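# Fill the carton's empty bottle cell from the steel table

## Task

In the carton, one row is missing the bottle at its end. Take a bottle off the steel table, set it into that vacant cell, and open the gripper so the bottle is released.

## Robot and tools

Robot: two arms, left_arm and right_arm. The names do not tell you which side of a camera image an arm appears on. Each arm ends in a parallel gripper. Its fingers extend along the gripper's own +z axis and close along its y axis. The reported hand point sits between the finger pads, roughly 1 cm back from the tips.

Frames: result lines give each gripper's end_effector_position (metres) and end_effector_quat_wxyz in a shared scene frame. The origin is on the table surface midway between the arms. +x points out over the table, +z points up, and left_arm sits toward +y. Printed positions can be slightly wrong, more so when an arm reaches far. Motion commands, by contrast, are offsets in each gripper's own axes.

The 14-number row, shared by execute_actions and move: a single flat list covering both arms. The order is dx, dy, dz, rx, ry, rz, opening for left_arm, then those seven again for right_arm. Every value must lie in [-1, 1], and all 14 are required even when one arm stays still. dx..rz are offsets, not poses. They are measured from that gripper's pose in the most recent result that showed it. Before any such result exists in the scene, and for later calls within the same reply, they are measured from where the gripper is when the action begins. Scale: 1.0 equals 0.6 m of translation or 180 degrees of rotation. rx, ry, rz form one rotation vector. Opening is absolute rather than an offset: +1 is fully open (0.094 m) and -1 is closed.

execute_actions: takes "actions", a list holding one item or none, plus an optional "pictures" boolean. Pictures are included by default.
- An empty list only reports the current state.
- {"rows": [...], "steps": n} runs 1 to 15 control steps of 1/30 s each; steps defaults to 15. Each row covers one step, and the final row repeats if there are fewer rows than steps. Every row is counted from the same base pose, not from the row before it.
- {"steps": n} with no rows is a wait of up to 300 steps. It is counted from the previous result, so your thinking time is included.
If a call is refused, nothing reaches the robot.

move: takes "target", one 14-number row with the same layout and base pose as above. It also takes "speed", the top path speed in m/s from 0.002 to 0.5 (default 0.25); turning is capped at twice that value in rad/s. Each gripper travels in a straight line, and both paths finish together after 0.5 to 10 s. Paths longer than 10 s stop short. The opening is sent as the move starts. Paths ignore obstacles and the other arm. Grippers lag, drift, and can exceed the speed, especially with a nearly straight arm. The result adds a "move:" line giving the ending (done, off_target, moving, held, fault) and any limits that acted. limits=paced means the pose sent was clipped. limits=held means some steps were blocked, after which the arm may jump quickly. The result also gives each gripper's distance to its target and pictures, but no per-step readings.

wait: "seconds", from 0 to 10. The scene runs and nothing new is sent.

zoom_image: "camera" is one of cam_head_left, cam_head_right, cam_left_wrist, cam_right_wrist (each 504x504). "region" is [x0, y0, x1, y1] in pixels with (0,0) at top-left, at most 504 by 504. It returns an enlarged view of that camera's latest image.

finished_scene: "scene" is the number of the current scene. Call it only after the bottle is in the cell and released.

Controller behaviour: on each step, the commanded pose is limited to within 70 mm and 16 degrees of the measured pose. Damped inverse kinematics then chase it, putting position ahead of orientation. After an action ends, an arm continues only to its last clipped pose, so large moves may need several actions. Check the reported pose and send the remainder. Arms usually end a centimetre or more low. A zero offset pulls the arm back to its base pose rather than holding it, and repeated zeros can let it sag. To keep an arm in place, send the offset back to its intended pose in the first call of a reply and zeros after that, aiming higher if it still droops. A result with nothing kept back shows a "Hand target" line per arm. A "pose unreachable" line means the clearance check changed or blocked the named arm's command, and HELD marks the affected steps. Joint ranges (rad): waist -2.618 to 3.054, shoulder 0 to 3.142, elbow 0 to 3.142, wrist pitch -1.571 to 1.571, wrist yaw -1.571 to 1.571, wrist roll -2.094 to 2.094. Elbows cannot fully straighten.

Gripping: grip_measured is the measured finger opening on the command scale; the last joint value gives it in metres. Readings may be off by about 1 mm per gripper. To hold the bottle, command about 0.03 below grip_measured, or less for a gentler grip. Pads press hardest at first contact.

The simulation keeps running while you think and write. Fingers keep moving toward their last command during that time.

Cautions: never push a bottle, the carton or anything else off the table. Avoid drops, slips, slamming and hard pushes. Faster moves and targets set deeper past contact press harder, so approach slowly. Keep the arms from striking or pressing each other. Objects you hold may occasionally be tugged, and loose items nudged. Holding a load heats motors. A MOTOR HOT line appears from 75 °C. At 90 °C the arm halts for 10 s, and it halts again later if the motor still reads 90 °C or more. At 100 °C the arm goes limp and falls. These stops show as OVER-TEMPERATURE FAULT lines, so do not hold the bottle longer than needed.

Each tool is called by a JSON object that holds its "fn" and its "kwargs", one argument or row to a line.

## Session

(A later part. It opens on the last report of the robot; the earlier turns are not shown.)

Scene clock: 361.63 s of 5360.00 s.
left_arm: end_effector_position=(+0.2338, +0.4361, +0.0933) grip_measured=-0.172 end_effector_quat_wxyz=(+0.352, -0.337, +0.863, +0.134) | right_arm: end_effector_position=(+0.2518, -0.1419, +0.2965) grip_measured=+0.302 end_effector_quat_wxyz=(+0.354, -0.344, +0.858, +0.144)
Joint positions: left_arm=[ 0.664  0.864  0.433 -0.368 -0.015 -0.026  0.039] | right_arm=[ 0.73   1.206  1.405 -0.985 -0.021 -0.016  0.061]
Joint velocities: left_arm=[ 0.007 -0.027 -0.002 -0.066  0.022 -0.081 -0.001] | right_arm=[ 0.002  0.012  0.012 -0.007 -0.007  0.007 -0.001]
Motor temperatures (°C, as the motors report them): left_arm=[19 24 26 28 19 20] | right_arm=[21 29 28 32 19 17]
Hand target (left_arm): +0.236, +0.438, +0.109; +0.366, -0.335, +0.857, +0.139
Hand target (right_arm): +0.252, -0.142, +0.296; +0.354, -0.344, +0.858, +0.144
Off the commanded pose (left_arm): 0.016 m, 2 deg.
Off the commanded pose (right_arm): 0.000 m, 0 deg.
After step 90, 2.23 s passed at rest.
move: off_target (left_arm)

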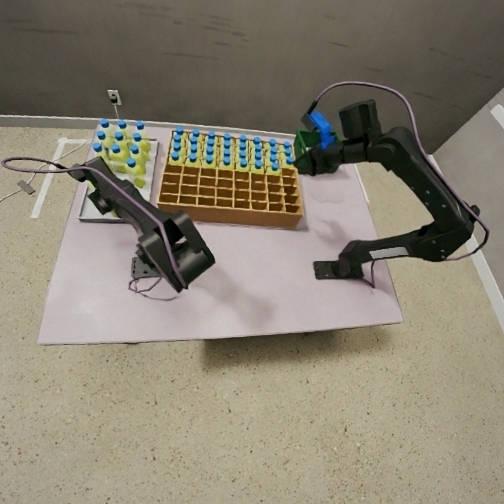

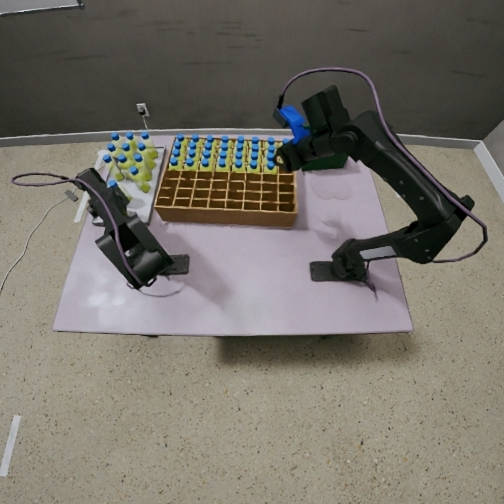

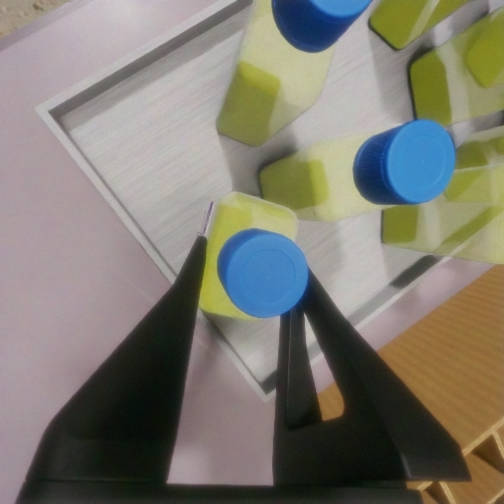

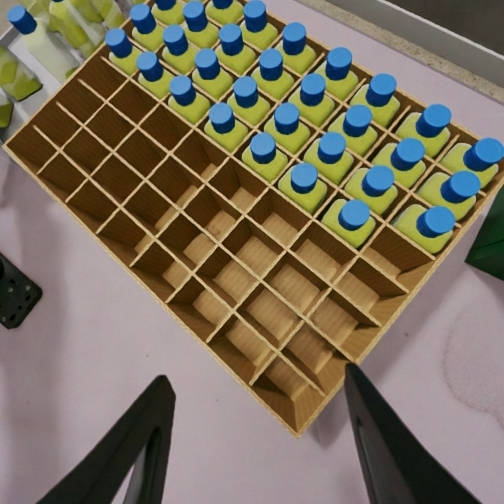

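{"fn": "move", "kwargs": {
  "target": [-0.0508,-0.0012,-0.0437,0.0019,-0.0102,0.0042,-0.1, 0,0,0,0,0,0,0.3],
  "speed": 0.03
}}

Scene clock: 375.00 s of 5360.00 s.
left_arm: end_effector_position=(+0.2369, +0.4385, +0.1186) grip_measured=-0.102 end_effector_quat_wxyz=(+0.352, -0.333, +0.864, +0.135) | right_arm: end_effector_position=(+0.2518, -0.1419, +0.2965) grip_measured=+0.302 end_effector_quat_wxyz=(+0.354, -0.344, +0.858, +0.144)
Joint positions: left_arm=[ 0.664  0.864  0.533 -0.466 -0.014 -0.017  0.042] | right_arm=[ 0.73   1.206  1.405 -0.985 -0.021 -0.016  0.061]
Joint velocities: left_arm=[-0.012  0.002 -0.017 -0.037 -0.022 -0.037 -0.001] | right_arm=[-0.012 -0.012  0.012 -0.007  0.022  0.007 -0.001]
Motor temperatures (°C, as the motors report them): left_arm=[19 24 27 27 19 20] | right_arm=[21 29 28 32 19 17]
Hand target (left_arm): +0.237, +0.439, +0.133; +0.366, -0.329, +0.860, +0.138
Hand target (right_arm): +0.252, -0.142, +0.296; +0.354, -0.344, +0.858, +0.144
Off the commanded pose (left_arm): 0.015 m, 2 deg.
Off the commanded pose (right_arm): 0.000 m, 0 deg.
After step 90, 8.77 s passed at rest.
move: off_target (left_arm)

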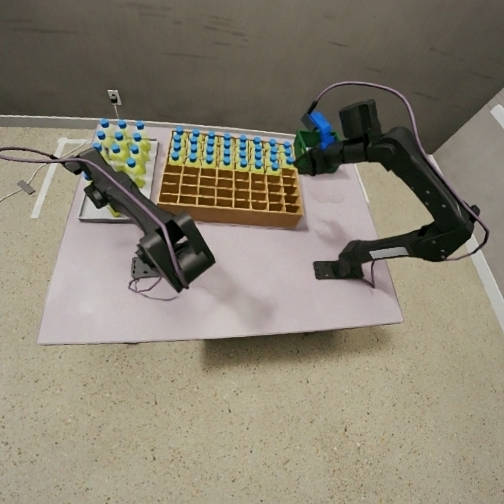

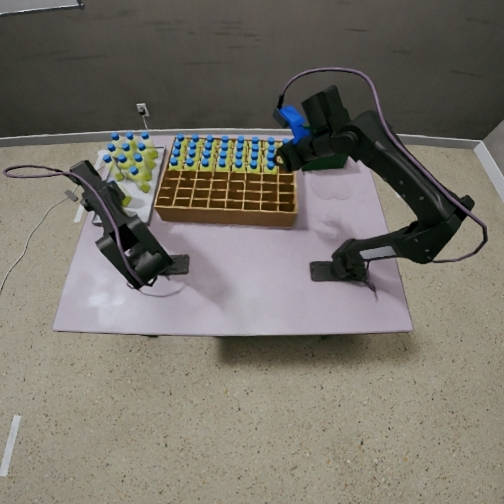

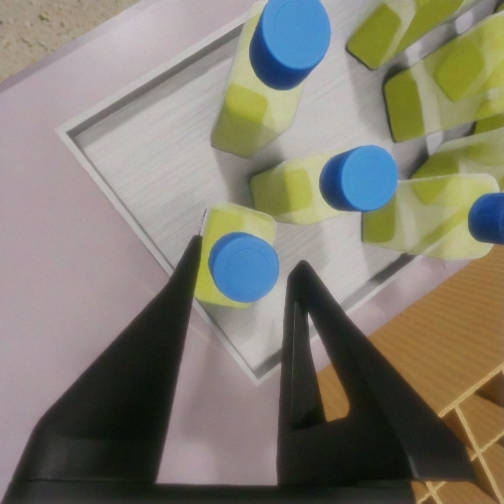

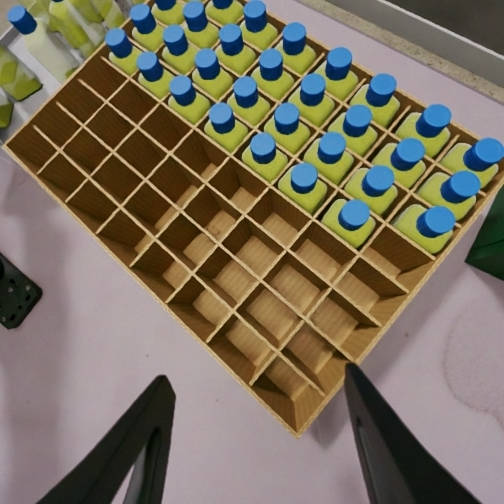

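{"fn": "move", "kwargs": {
  "target": [0.0183,-0.006,0.0183,0.0015,-0.0099,0.0016,-0.1, 0,0,0,0,0,0,0.3],
  "speed": 0.015
}}

Scene clock: 408.17 s of 5360.00 s.
left_arm: end_effector_position=(+0.2382, +0.4367, +0.1023) grip_measured=-0.102 end_effector_quat_wxyz=(+0.358, -0.331, +0.863, +0.135) | right_arm: end_effector_position=(+0.2518, -0.1419, +0.2965) grip_measured=+0.302 end_effector_quat_wxyz=(+0.354, -0.344, +0.858, +0.144)
Joint positions: left_arm=[ 0.656  0.864  0.459 -0.38  -0.014 -0.021  0.042] | right_arm=[ 0.73   1.206  1.405 -0.985 -0.021 -0.016  0.061]
Joint velocities: left_arm=[-0.012  0.002  0.002  0.007  0.022  0.051 -0.001] | right_arm=[-0.012 -0.002  0.012 -0.037 -0.022 -0.037 -0.001]
Motor temperatures (°C, as the motors report them): left_arm=[19 24 28 27 19 20] | right_arm=[21 28 28 32 19 17]
Hand target (left_arm): +0.239, +0.436, +0.103; +0.366, -0.328, +0.860, +0.139
Hand target (right_arm): +0.252, -0.142, +0.296; +0.354, -0.344, +0.858, +0.144
Off the commanded pose (left_arm): 0.002 m, 1 deg.
Off the commanded pose (right_arm): 0.000 m, 0 deg.
After step 90, 28.73 s passed at rest.
move: done

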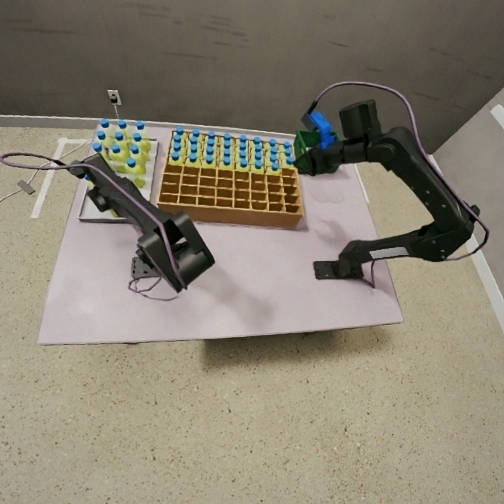

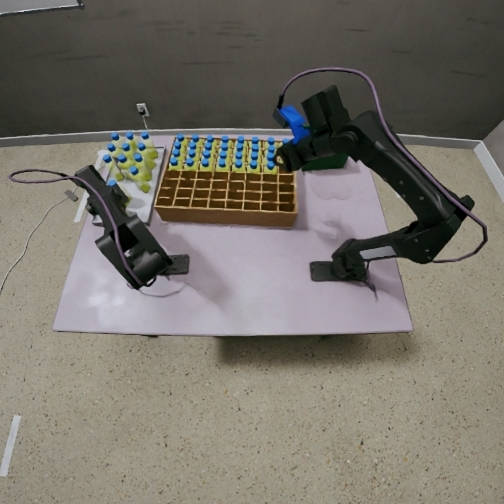

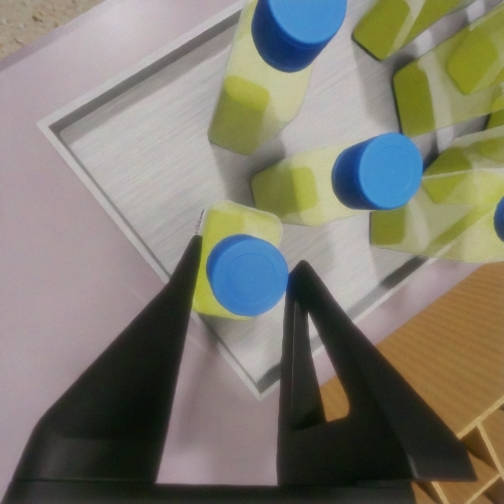

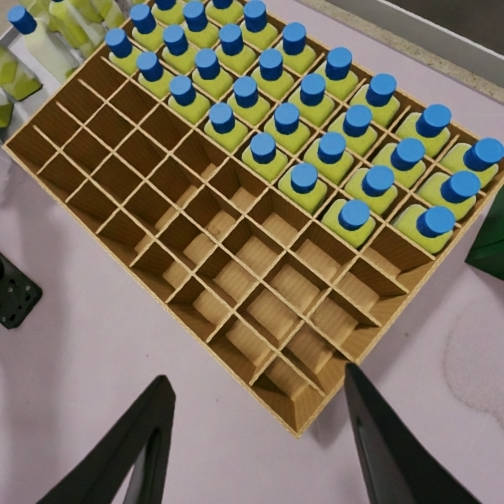

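Centered at z=0.102. Close gradually.

{"fn": "execute_actions", "kwargs": {
  "actions": [
    {"rows": [[0,0,0,0,0,0,-0.25, 0,0,0,0,0,0,0.3],[0,0,0,0,0,0,-0.25, 0,0,0,0,0,0,0.3],[0,0,0,0,0,0,-0.25, 0,0,0,0,0,0,0.3],[0,0,0,0,0,0,-0.33, 0,0,0,0,0,0,0.3],[0,0,0,0,0,0,-0.33, 0,0,0,0,0,0,0.3],[0,0,0,0,0,0,-0.33, 0,0,0,0,0,0,0.3],[0,0,0,0,0,0,-0.40, 0,0,0,0,0,0,0.3],[0,0,0,0,0,0,-0.40, 0,0,0,0,0,0,0.3],[0,0,0,0,0,0,-0.40, 0,0,0,0,0,0,0.3],[0,0,0,0,0,0,-0.48, 0,0,0,0,0,0,0.3]], "steps": 15}
  ]
}}

Scene clock: 414.33 s of 5360.00 s.
left_arm: end_effector_position=(+0.2386, +0.4381, +0.1036) grip_measured=-0.455 end_effector_quat_wxyz=(+0.361, -0.331, +0.861, +0.137) | right_arm: end_effector_position=(+0.2518, -0.1419, +0.2965) grip_measured=+0.302 end_effector_quat_wxyz=(+0.354, -0.344, +0.858, +0.144)
Joint positions: left_arm=[ 0.656  0.864  0.459 -0.373 -0.019 -0.021  0.026] | right_arm=[ 0.73   1.206  1.405 -0.985 -0.021 -0.016  0.061]
Joint velocities: left_arm=[ 0.017 -0.027 -0.007 -0.037 -0.11   0.022  0.   ] | right_arm=[-0.007  0.012 -0.007 -0.066 -0.007 -0.007 -0.001]
Motor temperatures (°C, as the motors report them): left_arm=[19 24 27 28 19 20] | right_arm=[21 28 28 32 19 17]
Hand target (left_arm): +0.238, +0.437, +0.102; +0.358, -0.331, +0.863, +0.135
Hand target (right_arm): +0.252, -0.142, +0.296; +0.354, -0.344, +0.858, +0.144
Off the commanded pose (left_arm): 0.002 m, 0 deg.
Off the commanded pose (right_arm): 0.000 m, 0 deg.
Steps of this call (steps 1 to 90: nothing new was sent; then 2.67 s passed at rest; steps 91 to 105: all 15 steps of this action). Readings (end_effector_position):
91: left_arm (+0.2388, +0.4373, +0.1032) | right_arm (+0.2518, -0.1419, +0.2965)
92: left_arm (+0.2388, +0.4373, +0.1032) | right_arm (+0.2518, -0.1419, +0.2965)
94: left_arm (+0.2388, +0.4373, +0.1032) | right_arm (+0.2518, -0.1419, +0.2965)
98: left_arm (+0.2386, +0.4377, +0.1033) | right_arm (+0.2518, -0.1419, +0.2965)
105: the state above

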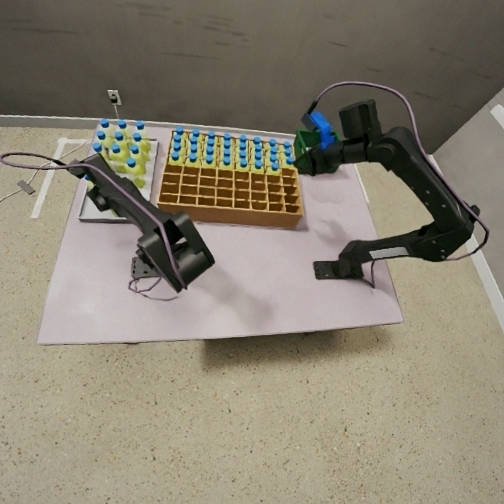

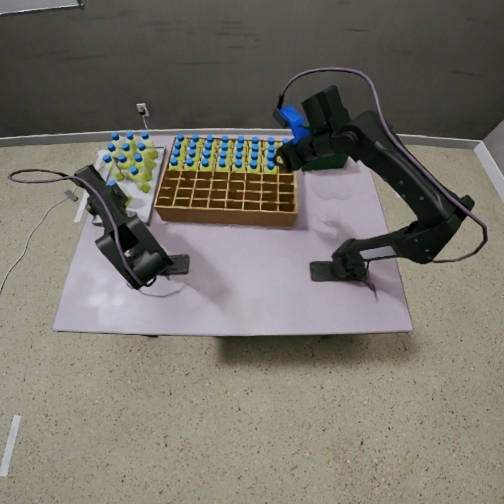

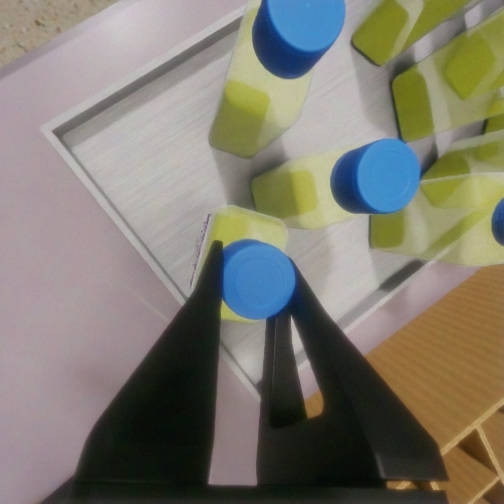

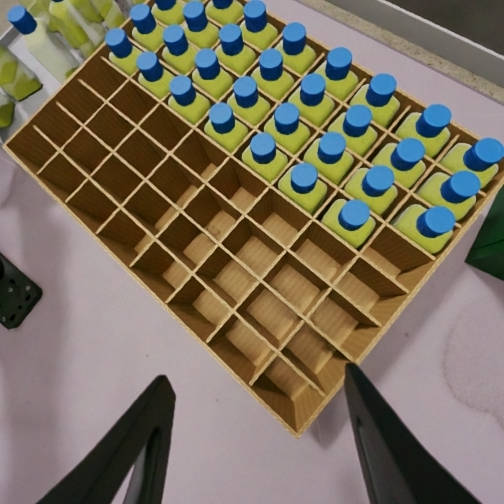

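{"fn": "execute_actions", "kwargs": {
  "actions": []
}}

Scene clock: 440.67 s of 5360.00 s.
left_arm: end_effector_position=(+0.2386, +0.4381, +0.1036) grip_measured=-0.455 end_effector_quat_wxyz=(+0.361, -0.331, +0.861, +0.137) | right_arm: end_effector_position=(+0.2518, -0.1419, +0.2965) grip_measured=+0.302 end_effector_quat_wxyz=(+0.354, -0.344, +0.858, +0.144)
Joint positions: left_arm=[ 0.656  0.864  0.459 -0.373 -0.019 -0.021  0.026] | right_arm=[ 0.73   1.206  1.405 -0.985 -0.021 -0.016  0.061]
Joint velocities: left_arm=[-0.007 -0.002 -0.007  0.007  0.022  0.022 -0.   ] | right_arm=[-0.012 -0.002 -0.007 -0.066 -0.022 -0.022  0.   ]
Motor temperatures (°C, as the motors report them): left_arm=[19 24 27 28 19 20] | right_arm=[21 28 28 32 19 17]
Hand target (left_arm): +0.238, +0.437, +0.102; +0.358, -0.331, +0.863, +0.135
Hand target (right_arm): +0.252, -0.142, +0.296; +0.354, -0.344, +0.858, +0.144
Off the commanded pose (left_arm): 0.002 m, 0 deg.
Off the commanded pose (right_arm): 0.000 m, 0 deg.
Steps of this call (steps 1 to 90: nothing new was sent; then 23.33 s passed at rest). Readings (end_effector_position):
1: left_arm (+0.2386, +0.4381, +0.1036) | right_arm (+0.2518, -0.1419, +0.2965)
2: left_arm (+0.2386, +0.4381, +0.1036) | right_arm (+0.2518, -0.1419, +0.2965)
4: left_arm (+0.2386, +0.4381, +0.1036) | right_arm (+0.2518, -0.1419, +0.2965)
8: left_arm (+0.2386, +0.4381, +0.1036) | right_arm (+0.2518, -0.1419, +0.2965)
90: the state above

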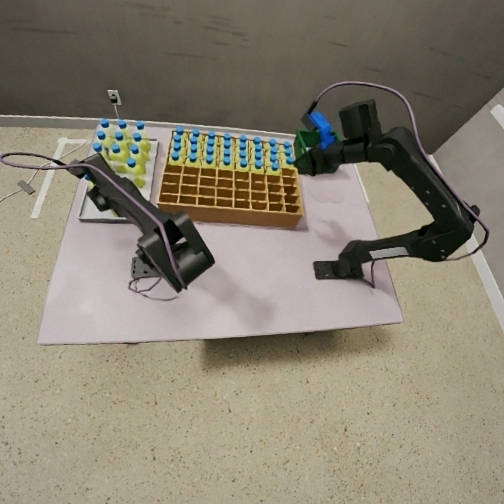

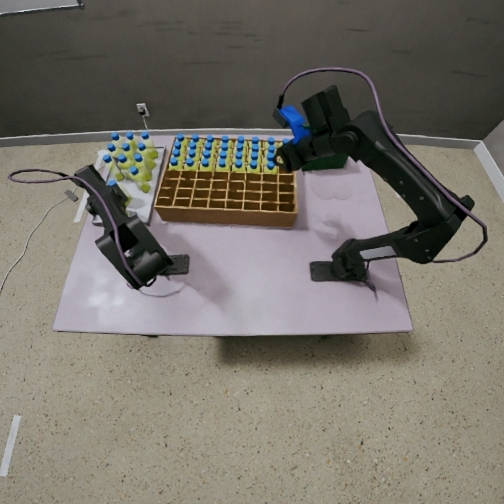

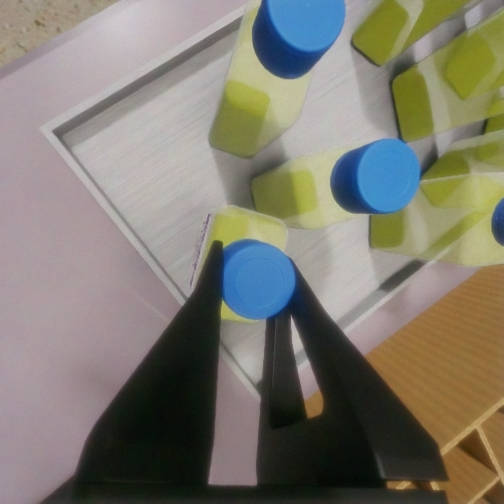

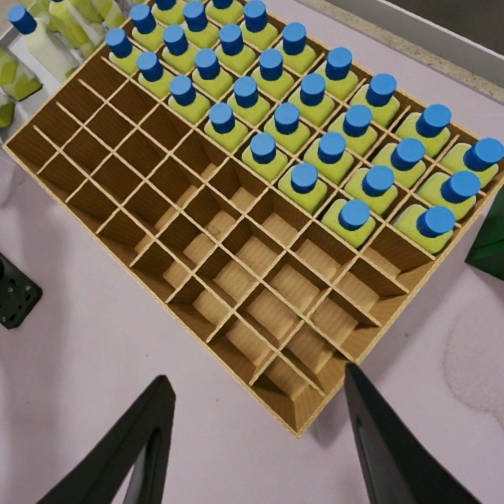

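{"fn": "move", "kwargs": {
  "target": [-0.0831,-0.0004,-0.0819,0,0,0,-0.53, 0,0,0,0,0,0,0.3],
  "speed": 0.04
}}

Scene clock: 450.73 s of 5360.00 s.
left_arm: end_effector_position=(+0.2358, +0.4357, +0.1581) grip_measured=-0.455 end_effector_quat_wxyz=(+0.345, -0.333, +0.867, +0.132) | right_arm: end_effector_position=(+0.2518, -0.1419, +0.2965) grip_measured=+0.302 end_effector_quat_wxyz=(+0.354, -0.344, +0.858, +0.144)
Joint positions: left_arm=[ 0.656  0.864  0.701 -0.651 -0.019 -0.021  0.026] | right_arm=[ 0.73   1.206  1.405 -0.985 -0.021 -0.016  0.061]
Joint velocities: left_arm=[ 0.022  0.007 -0.007 -0.095  0.051  0.007 -0.   ] | right_arm=[-0.002 -0.022  0.002  0.022  0.022 -0.007  0.   ]
Motor temperatures (°C, as the motors report them): left_arm=[19 24 27 28 19 20] | right_arm=[21 28 28 32 19 17]
Hand target (left_arm): +0.239, +0.438, +0.173; +0.361, -0.331, +0.861, +0.137
Hand target (right_arm): +0.252, -0.142, +0.296; +0.354, -0.344, +0.858, +0.144
Off the commanded pose (left_arm): 0.016 m, 2 deg.
Off the commanded pose (right_arm): 0.000 m, 0 deg.
After step 90, 5.07 s passed at rest.
move: off_target (left_arm)

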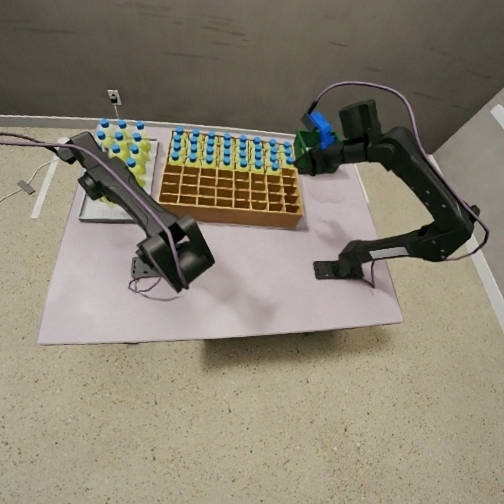

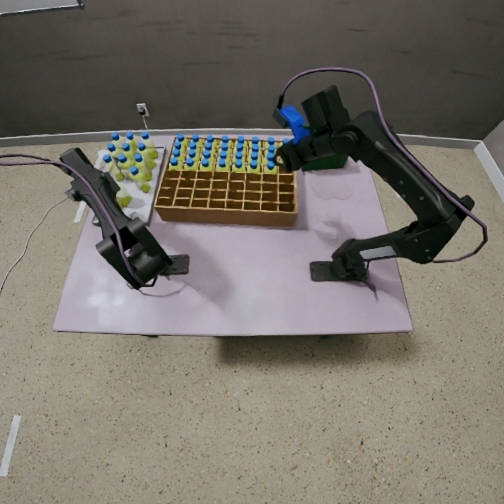

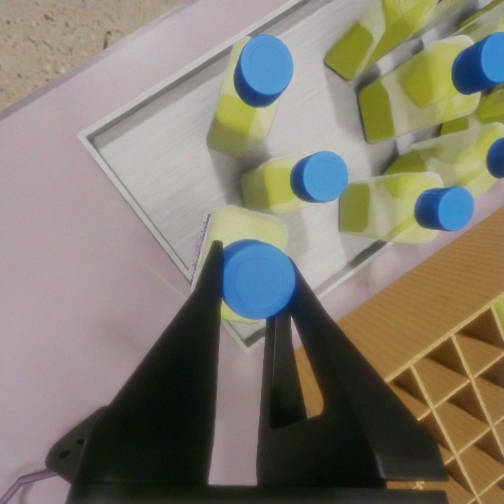

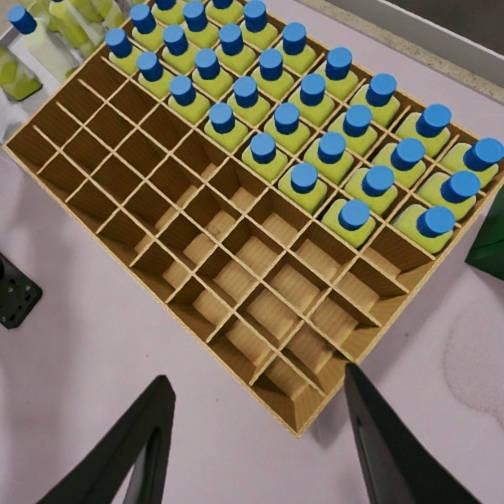

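{"fn": "move", "kwargs": {
  "target": [-0.1315,0,-0.139,0,0.012,0,-0.53, 0,0,0,0,0,0,0.3],
  "speed": 0.1
}}

Scene clock: 471.37 s of 5360.00 s.
left_arm: end_effector_position=(+0.2337, +0.4339, +0.2626) grip_measured=-0.455 end_effector_quat_wxyz=(+0.317, -0.337, +0.878, +0.122) | right_arm: end_effector_position=(+0.2518, -0.1419, +0.2965) grip_measured=+0.302 end_effector_quat_wxyz=(+0.354, -0.344, +0.858, +0.144)
Joint positions: left_arm=[ 0.656  1.021  1.232 -1.088 -0.019 -0.021  0.026] | right_arm=[ 0.73   1.206  1.405 -0.985 -0.021 -0.016  0.061]
Joint velocities: left_arm=[-0.007  0.007  0.012 -0.037 -0.037  0.007  0.001] | right_arm=[-0.012 -0.007 -0.007  0.007 -0.007 -0.007 -0.   ]
Motor temperatures (°C, as the motors report them): left_arm=[19 24 28 28 19 20] | right_arm=[21 28 28 32 19 17]
Hand target (left_arm): +0.236, +0.436, +0.273; +0.329, -0.336, +0.874, +0.126
Hand target (right_arm): +0.252, -0.142, +0.296; +0.354, -0.344, +0.858, +0.144
Off the commanded pose (left_arm): 0.011 m, 1 deg.
Off the commanded pose (right_arm): 0.000 m, 0 deg.
After step 90, 15.87 s passed at rest.
move: off_target (left_arm)

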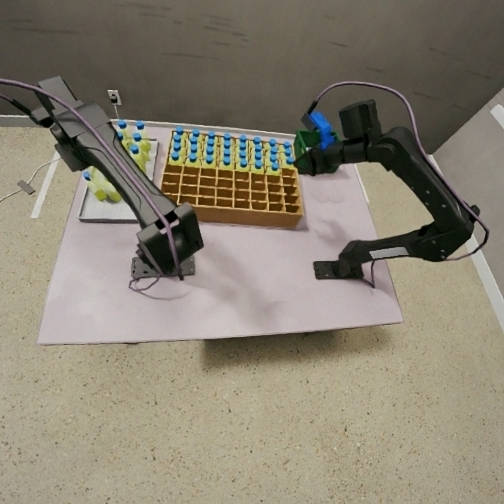

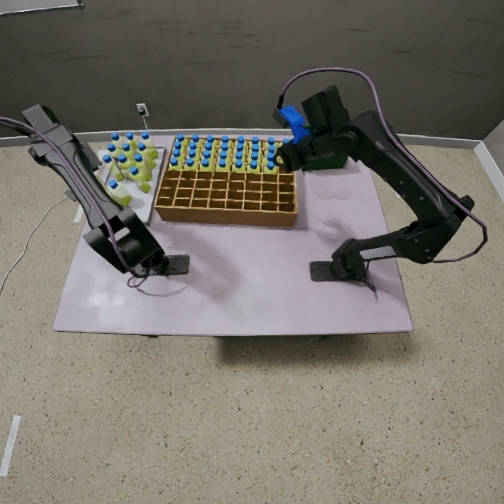

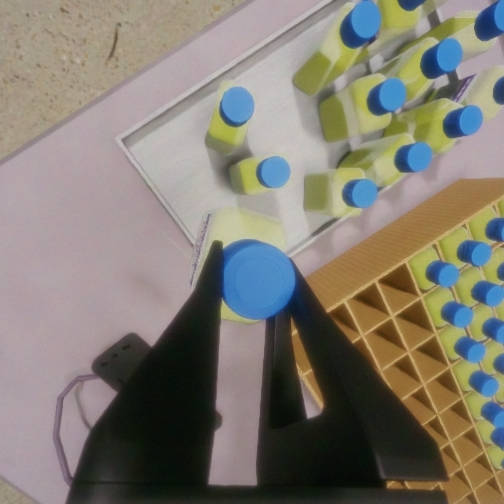

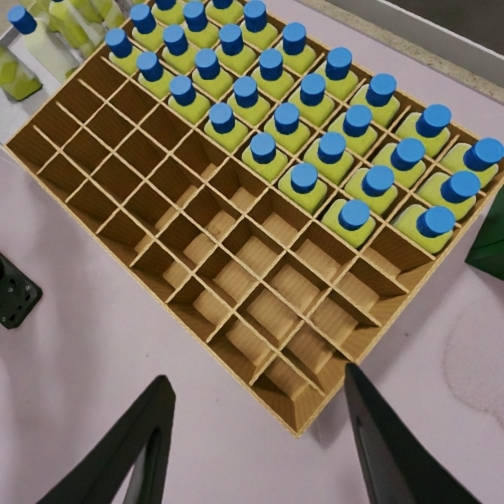

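{"fn": "move", "kwargs": {
  "target": [0.1425,-0.3301,-0.1663,0.2131,-0.0167,0.2419,-0.53, 0,0,0,0,0,0,0.3],
  "speed": 0.1
}}

Scene clock: 491.87 s of 5360.00 s.
left_arm: end_effector_position=(+0.2595, +0.2010, +0.2692) grip_measured=-0.455 end_effector_quat_wxyz=(+0.336, +0.127, +0.932, -0.044) | right_arm: end_effector_position=(+0.2518, -0.1419, +0.2965) grip_measured=+0.302 end_effector_quat_wxyz=(+0.354, -0.344, +0.858, +0.144)
Joint positions: left_arm=[-0.278  0.922  1.232 -1.19   0.023  0.033  0.026] | right_arm=[ 0.73   1.206  1.405 -0.985 -0.021 -0.016  0.061]
Joint velocities: left_arm=[ 0.012 -0.012 -0.002 -0.022  0.022 -0.007  0.   ] | right_arm=[-0.022 -0.002  0.012 -0.051 -0.051 -0.022 -0.001]
Motor temperatures (°C, as the motors report them): left_arm=[19 24 27 28 19 20] | right_arm=[21 28 28 32 19 17]
Hand target (left_arm): +0.268, +0.197, +0.284; +0.361, +0.132, +0.922, -0.045
Hand target (right_arm): +0.252, -0.142, +0.296; +0.354, -0.344, +0.858, +0.144
Off the commanded pose (left_arm): 0.019 m, 4 deg.
Off the commanded pose (right_arm): 0.000 m, 0 deg.
After step 90, 12.13 s passed at rest.
move: off_target (left_arm)

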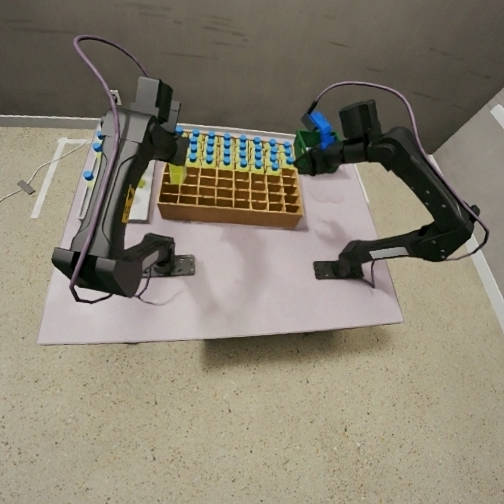

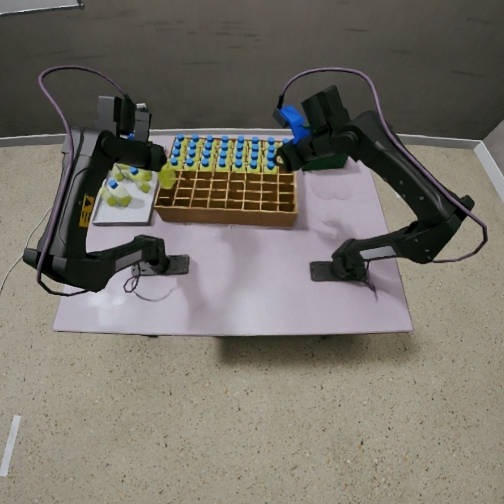

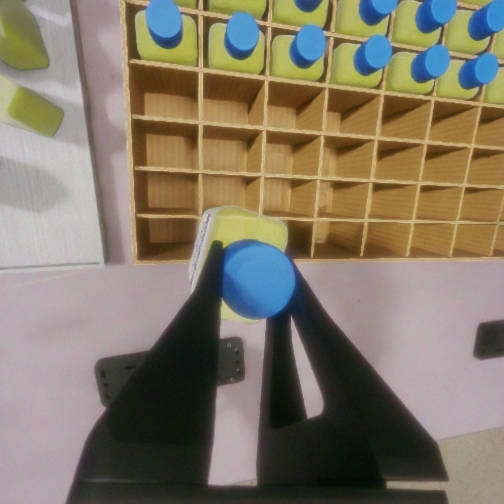

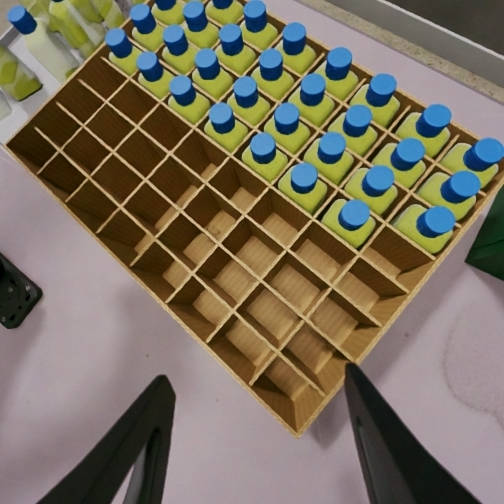

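{"fn": "move", "kwargs": {
  "target": [0.1664,-0.3369,-0.0312,0.2271,-0.0455,0.2333,-0.53, 0,0,0,0,0,0,0.3],
  "speed": 0.1
}}

Scene clock: 535.90 s of 5360.00 s.
left_arm: end_effector_position=(+0.1184, +0.0371, +0.2141) grip_measured=-0.455 end_effector_quat_wxyz=(+0.319, +0.546, +0.740, -0.230) | right_arm: end_effector_position=(+0.2518, -0.1419, +0.2965) grip_measured=+0.302 end_effector_quat_wxyz=(+0.354, -0.344, +0.858, +0.144)
Joint positions: left_arm=[-1.183  0.725  0.86  -0.901  0.091  0.098  0.026] | right_arm=[ 0.73   1.206  1.405 -0.985 -0.021 -0.016  0.061]
Joint velocities: left_arm=[-0.002 -0.017  0.002  0.037 -0.095 -0.022 -0.   ] | right_arm=[-0.007  0.002  0.007  0.007  0.066 -0.022 -0.001]
Motor temperatures (°C, as the motors report them): left_arm=[19 24 27 29 19 20] | right_arm=[21 27 28 32 19 17]
Hand target (left_arm): +0.117, +0.030, +0.218; +0.328, +0.551, +0.729, -0.242
Hand target (right_arm): +0.252, -0.142, +0.296; +0.354, -0.344, +0.858, +0.144
Off the commanded pose (left_arm): 0.009 m, 3 deg.
Off the commanded pose (right_arm): 0.000 m, 0 deg.
After step 90, 35.43 s passed at rest.
move: off_target (left_arm)

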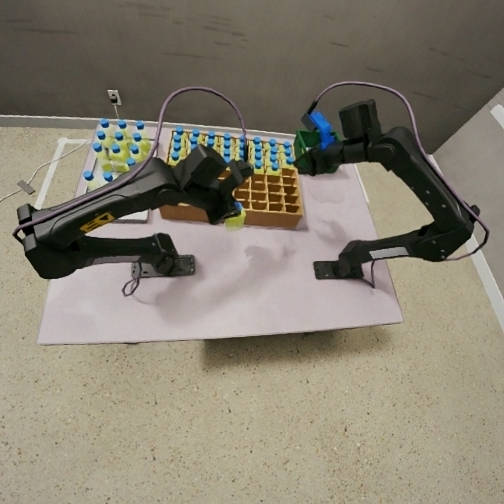

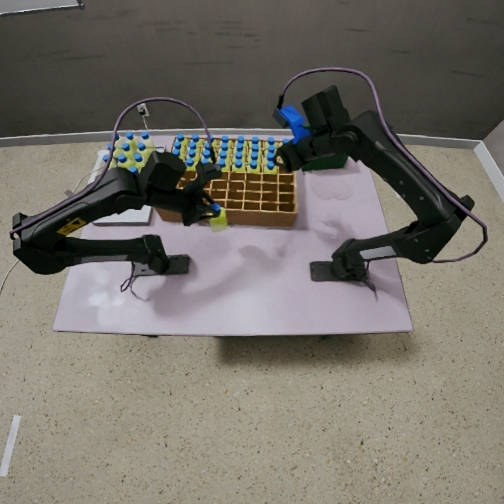

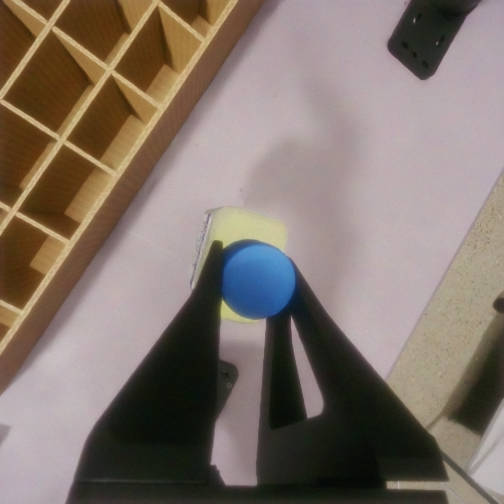

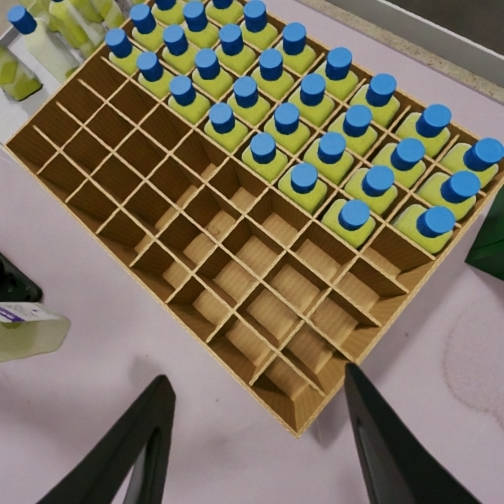

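{"fn": "move", "kwargs": {
  "target": [0.1133,-0.0012,0.1083,0,0,0,-0.53, 0,0,0,0,0,0,0.3],
  "speed": 0.06
}}

Scene clock: 547.97 s of 5360.00 s.
left_arm: end_effector_position=(+0.1155, +0.0434, +0.1102) grip_measured=-0.455 end_effector_quat_wxyz=(+0.295, +0.551, +0.750, -0.217) | right_arm: end_effector_position=(+0.2518, -0.1419, +0.2965) grip_measured=+0.302 end_effector_quat_wxyz=(+0.354, -0.344, +0.858, +0.144)
Joint positions: left_arm=[-1.183  0.645  0.465 -0.647  0.091  0.098  0.026] | right_arm=[ 0.73   1.206  1.405 -0.985 -0.021 -0.016  0.061]
Joint velocities: left_arm=[-0.002  0.017 -0.002 -0.007 -0.051 -0.007  0.   ] | right_arm=[-0.012  0.002 -0.027 -0.037  0.007 -0.081 -0.001]
Motor temperatures (°C, as the motors report them): left_arm=[19 23 27 30 19 20] | right_arm=[21 27 28 32 19 17]
Hand target (left_arm): +0.118, +0.038, +0.120; +0.319, +0.546, +0.740, -0.230
Hand target (right_arm): +0.252, -0.142, +0.296; +0.354, -0.344, +0.858, +0.144
Off the commanded pose (left_arm): 0.012 m, 3 deg.
Off the commanded pose (right_arm): 0.000 m, 0 deg.
After step 90, 6.93 s passed at rest.
move: off_target (left_arm)

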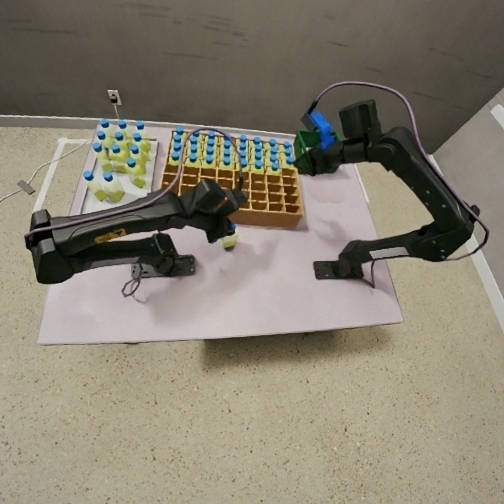

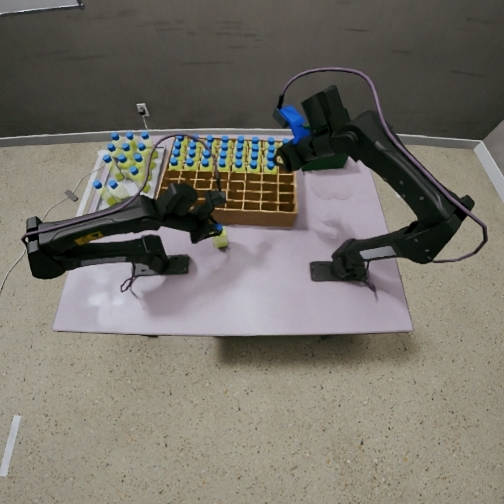

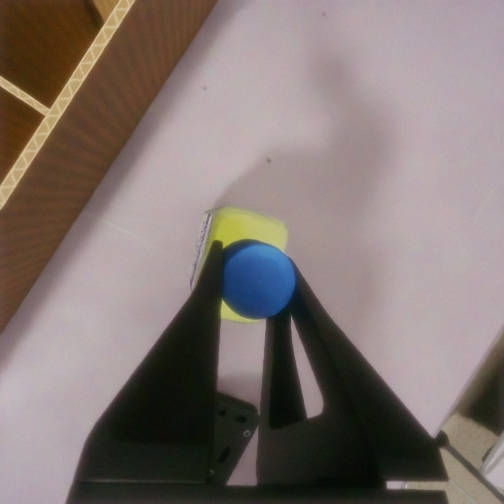

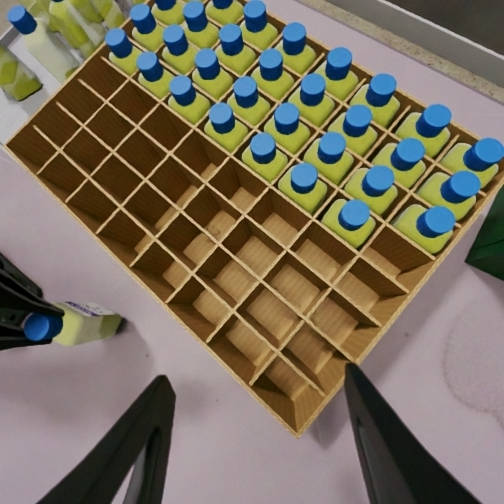

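{"fn": "move", "kwargs": {
  "target": [0.008,0,0.0085,0,-0.022,0,-0.53, 0,0,0,0,0,0,0.3],
  "speed": 0.015
}}

Scene clock: 557.97 s of 5360.00 s.
left_arm: end_effector_position=(+0.1119, +0.0492, +0.0938) grip_measured=-0.455 end_effector_quat_wxyz=(+0.297, +0.551, +0.748, -0.220) | right_arm: end_effector_position=(+0.2518, -0.1419, +0.2965) grip_measured=+0.302 end_effector_quat_wxyz=(+0.354, -0.344, +0.858, +0.144)
Joint positions: left_arm=[-1.183  0.59   0.387 -0.616  0.096  0.098  0.026] | right_arm=[ 0.73   1.206  1.405 -0.985 -0.021 -0.016  0.061]
Joint velocities: left_arm=[-0.007  0.002 -0.007  0.007  0.051 -0.007  0.   ] | right_arm=[ 0.007  0.007 -0.022 -0.007 -0.081 -0.037  0.001]
Motor temperatures (°C, as the motors report them): left_arm=[19 23 27 30 19 20] | right_arm=[21 27 28 32 19 17]
Hand target (left_arm): +0.115, +0.044, +0.103; +0.320, +0.543, +0.740, -0.236
Hand target (right_arm): +0.252, -0.142, +0.296; +0.354, -0.344, +0.858, +0.144
Off the commanded pose (left_arm): 0.012 m, 4 deg.
Off the commanded pose (right_arm): 0.000 m, 0 deg.
After step 90, 4.53 s passed at rest.
move: off_target (left_arm)

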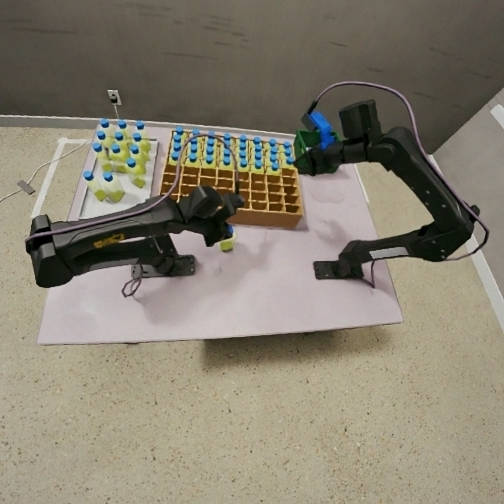

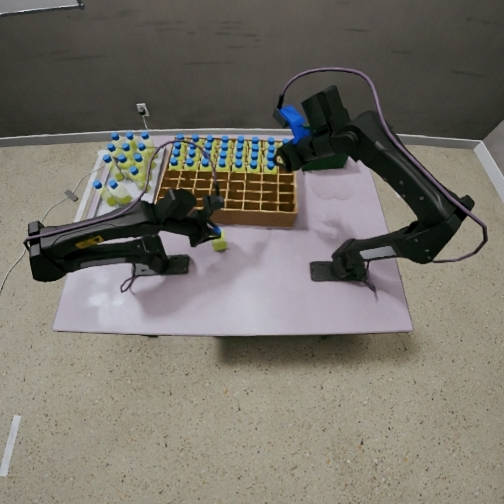

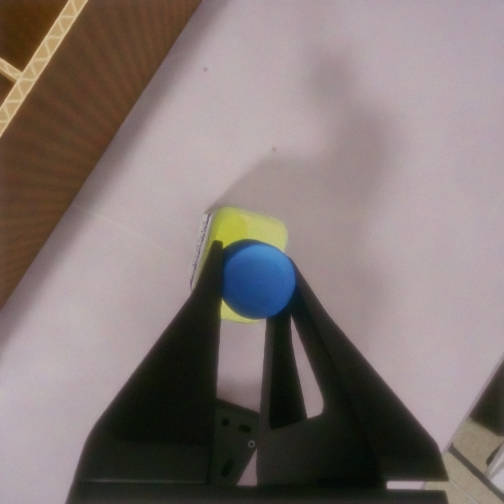

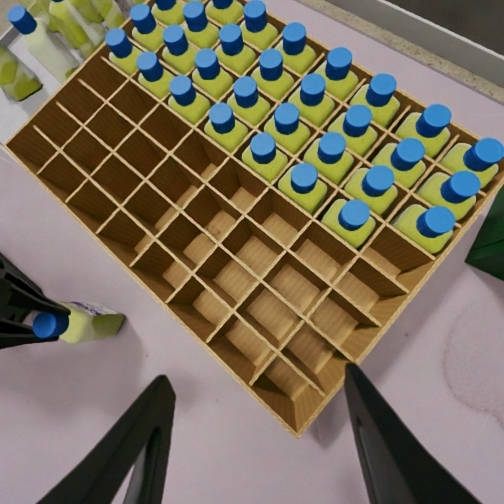

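{"fn": "zoom_image", "kwargs": {
  "camera": "cam_right_wrist",
  "region": [0, 260, 200, 400]
}}

{"fn": "zoom_image", "kwargs": {
  "camera": "cam_head_right",
  "region": [170, 190, 270, 270]
}}

Region (0, 260, 200, 400) of cam_right_wrist's 504x504 image, scaled by 2.520, with more detail than that image has; it fills the top 353 rows of this view, and the rest is white.

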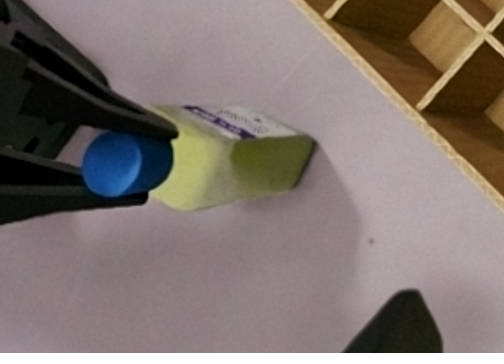

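Region (170, 190, 270, 270) of cam_head_right's 504x504 image, scaled by 5.040, with more detail than that image has; it fills the top 403 rows of this view, and the rest is white.

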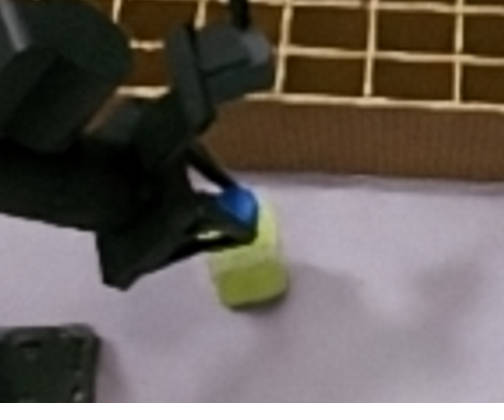

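{"fn": "move", "kwargs": {
  "target": [0.003,0,0.003,0,-0.03,0,-0.53, 0,0,0,0,0,0,0.3],
  "speed": 0.01
}}

Scene clock: 574.20 s of 5360.00 s.
left_arm: end_effector_position=(+0.1112, +0.0485, +0.0924) grip_measured=-0.455 end_effector_quat_wxyz=(+0.325, +0.543, +0.736, -0.241) | right_arm: end_effector_position=(+0.2518, -0.1419, +0.2965) grip_measured=+0.302 end_effector_quat_wxyz=(+0.354, -0.344, +0.858, +0.144)
Joint positions: left_arm=[-1.174  0.499  0.318 -0.563  0.111  0.098  0.026] | right_arm=[ 0.73   1.206  1.405 -0.985 -0.021 -0.016  0.061]
Joint velocities: left_arm=[ 0.007  0.007 -0.007 -0.037 -0.007 -0.022 -0.001] | right_arm=[-0.002 -0.002 -0.027 -0.007 -0.007  0.037  0.   ]
Motor temperatures (°C, as the motors report them): left_arm=[19 23 26 30 19 20] | right_arm=[21 27 28 32 19 17]
Hand target (left_arm): +0.112, +0.049, +0.091; +0.331, +0.540, +0.734, -0.247
Hand target (right_arm): +0.252, -0.142, +0.296; +0.354, -0.344, +0.858, +0.144
Off the commanded pose (left_arm): 0.001 m, 1 deg.
Off the commanded pose (right_arm): 0.000 m, 0 deg.
After step 90, 8.40 s passed at rest.
move: done

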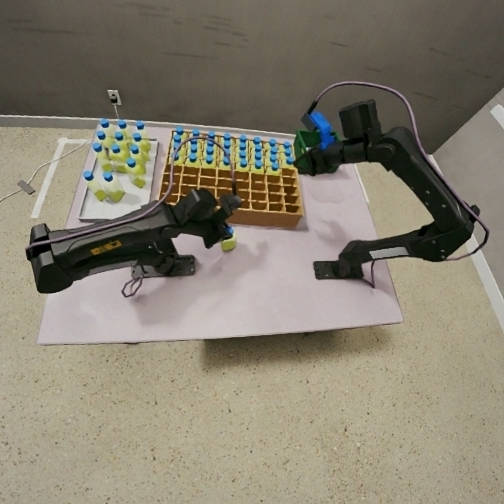

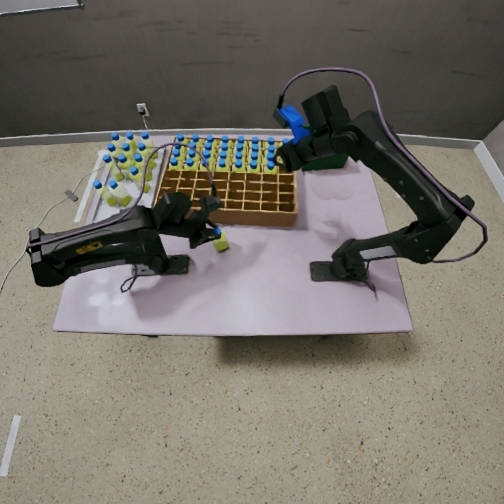

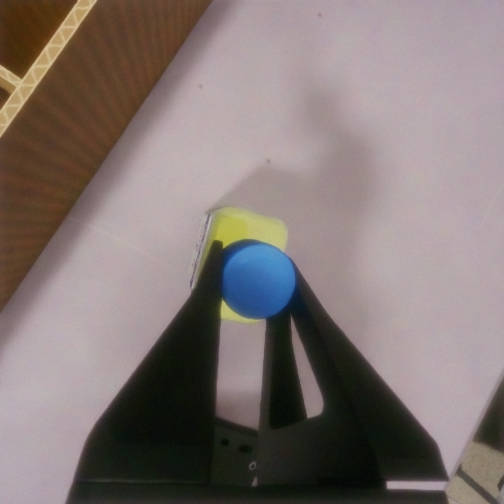

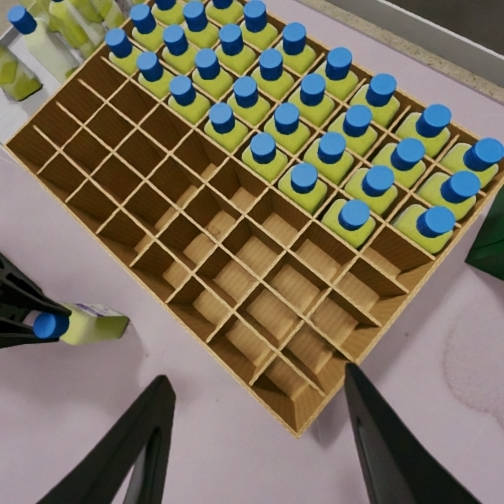

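{"fn": "zoom_image", "kwargs": {
  "camera": "cam_right_wrist",
  "region": [0, 270, 180, 390]
}}

Region (0, 270, 180, 390) of cam_right_wrist's 504x504 image, scaled by 2.800, with more detail than that image has.

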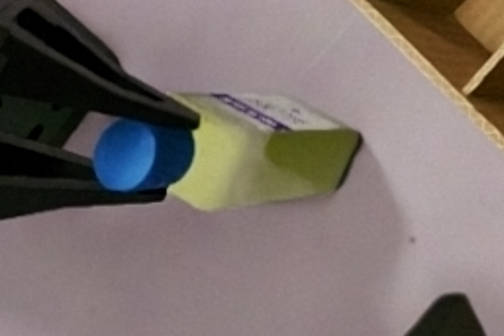

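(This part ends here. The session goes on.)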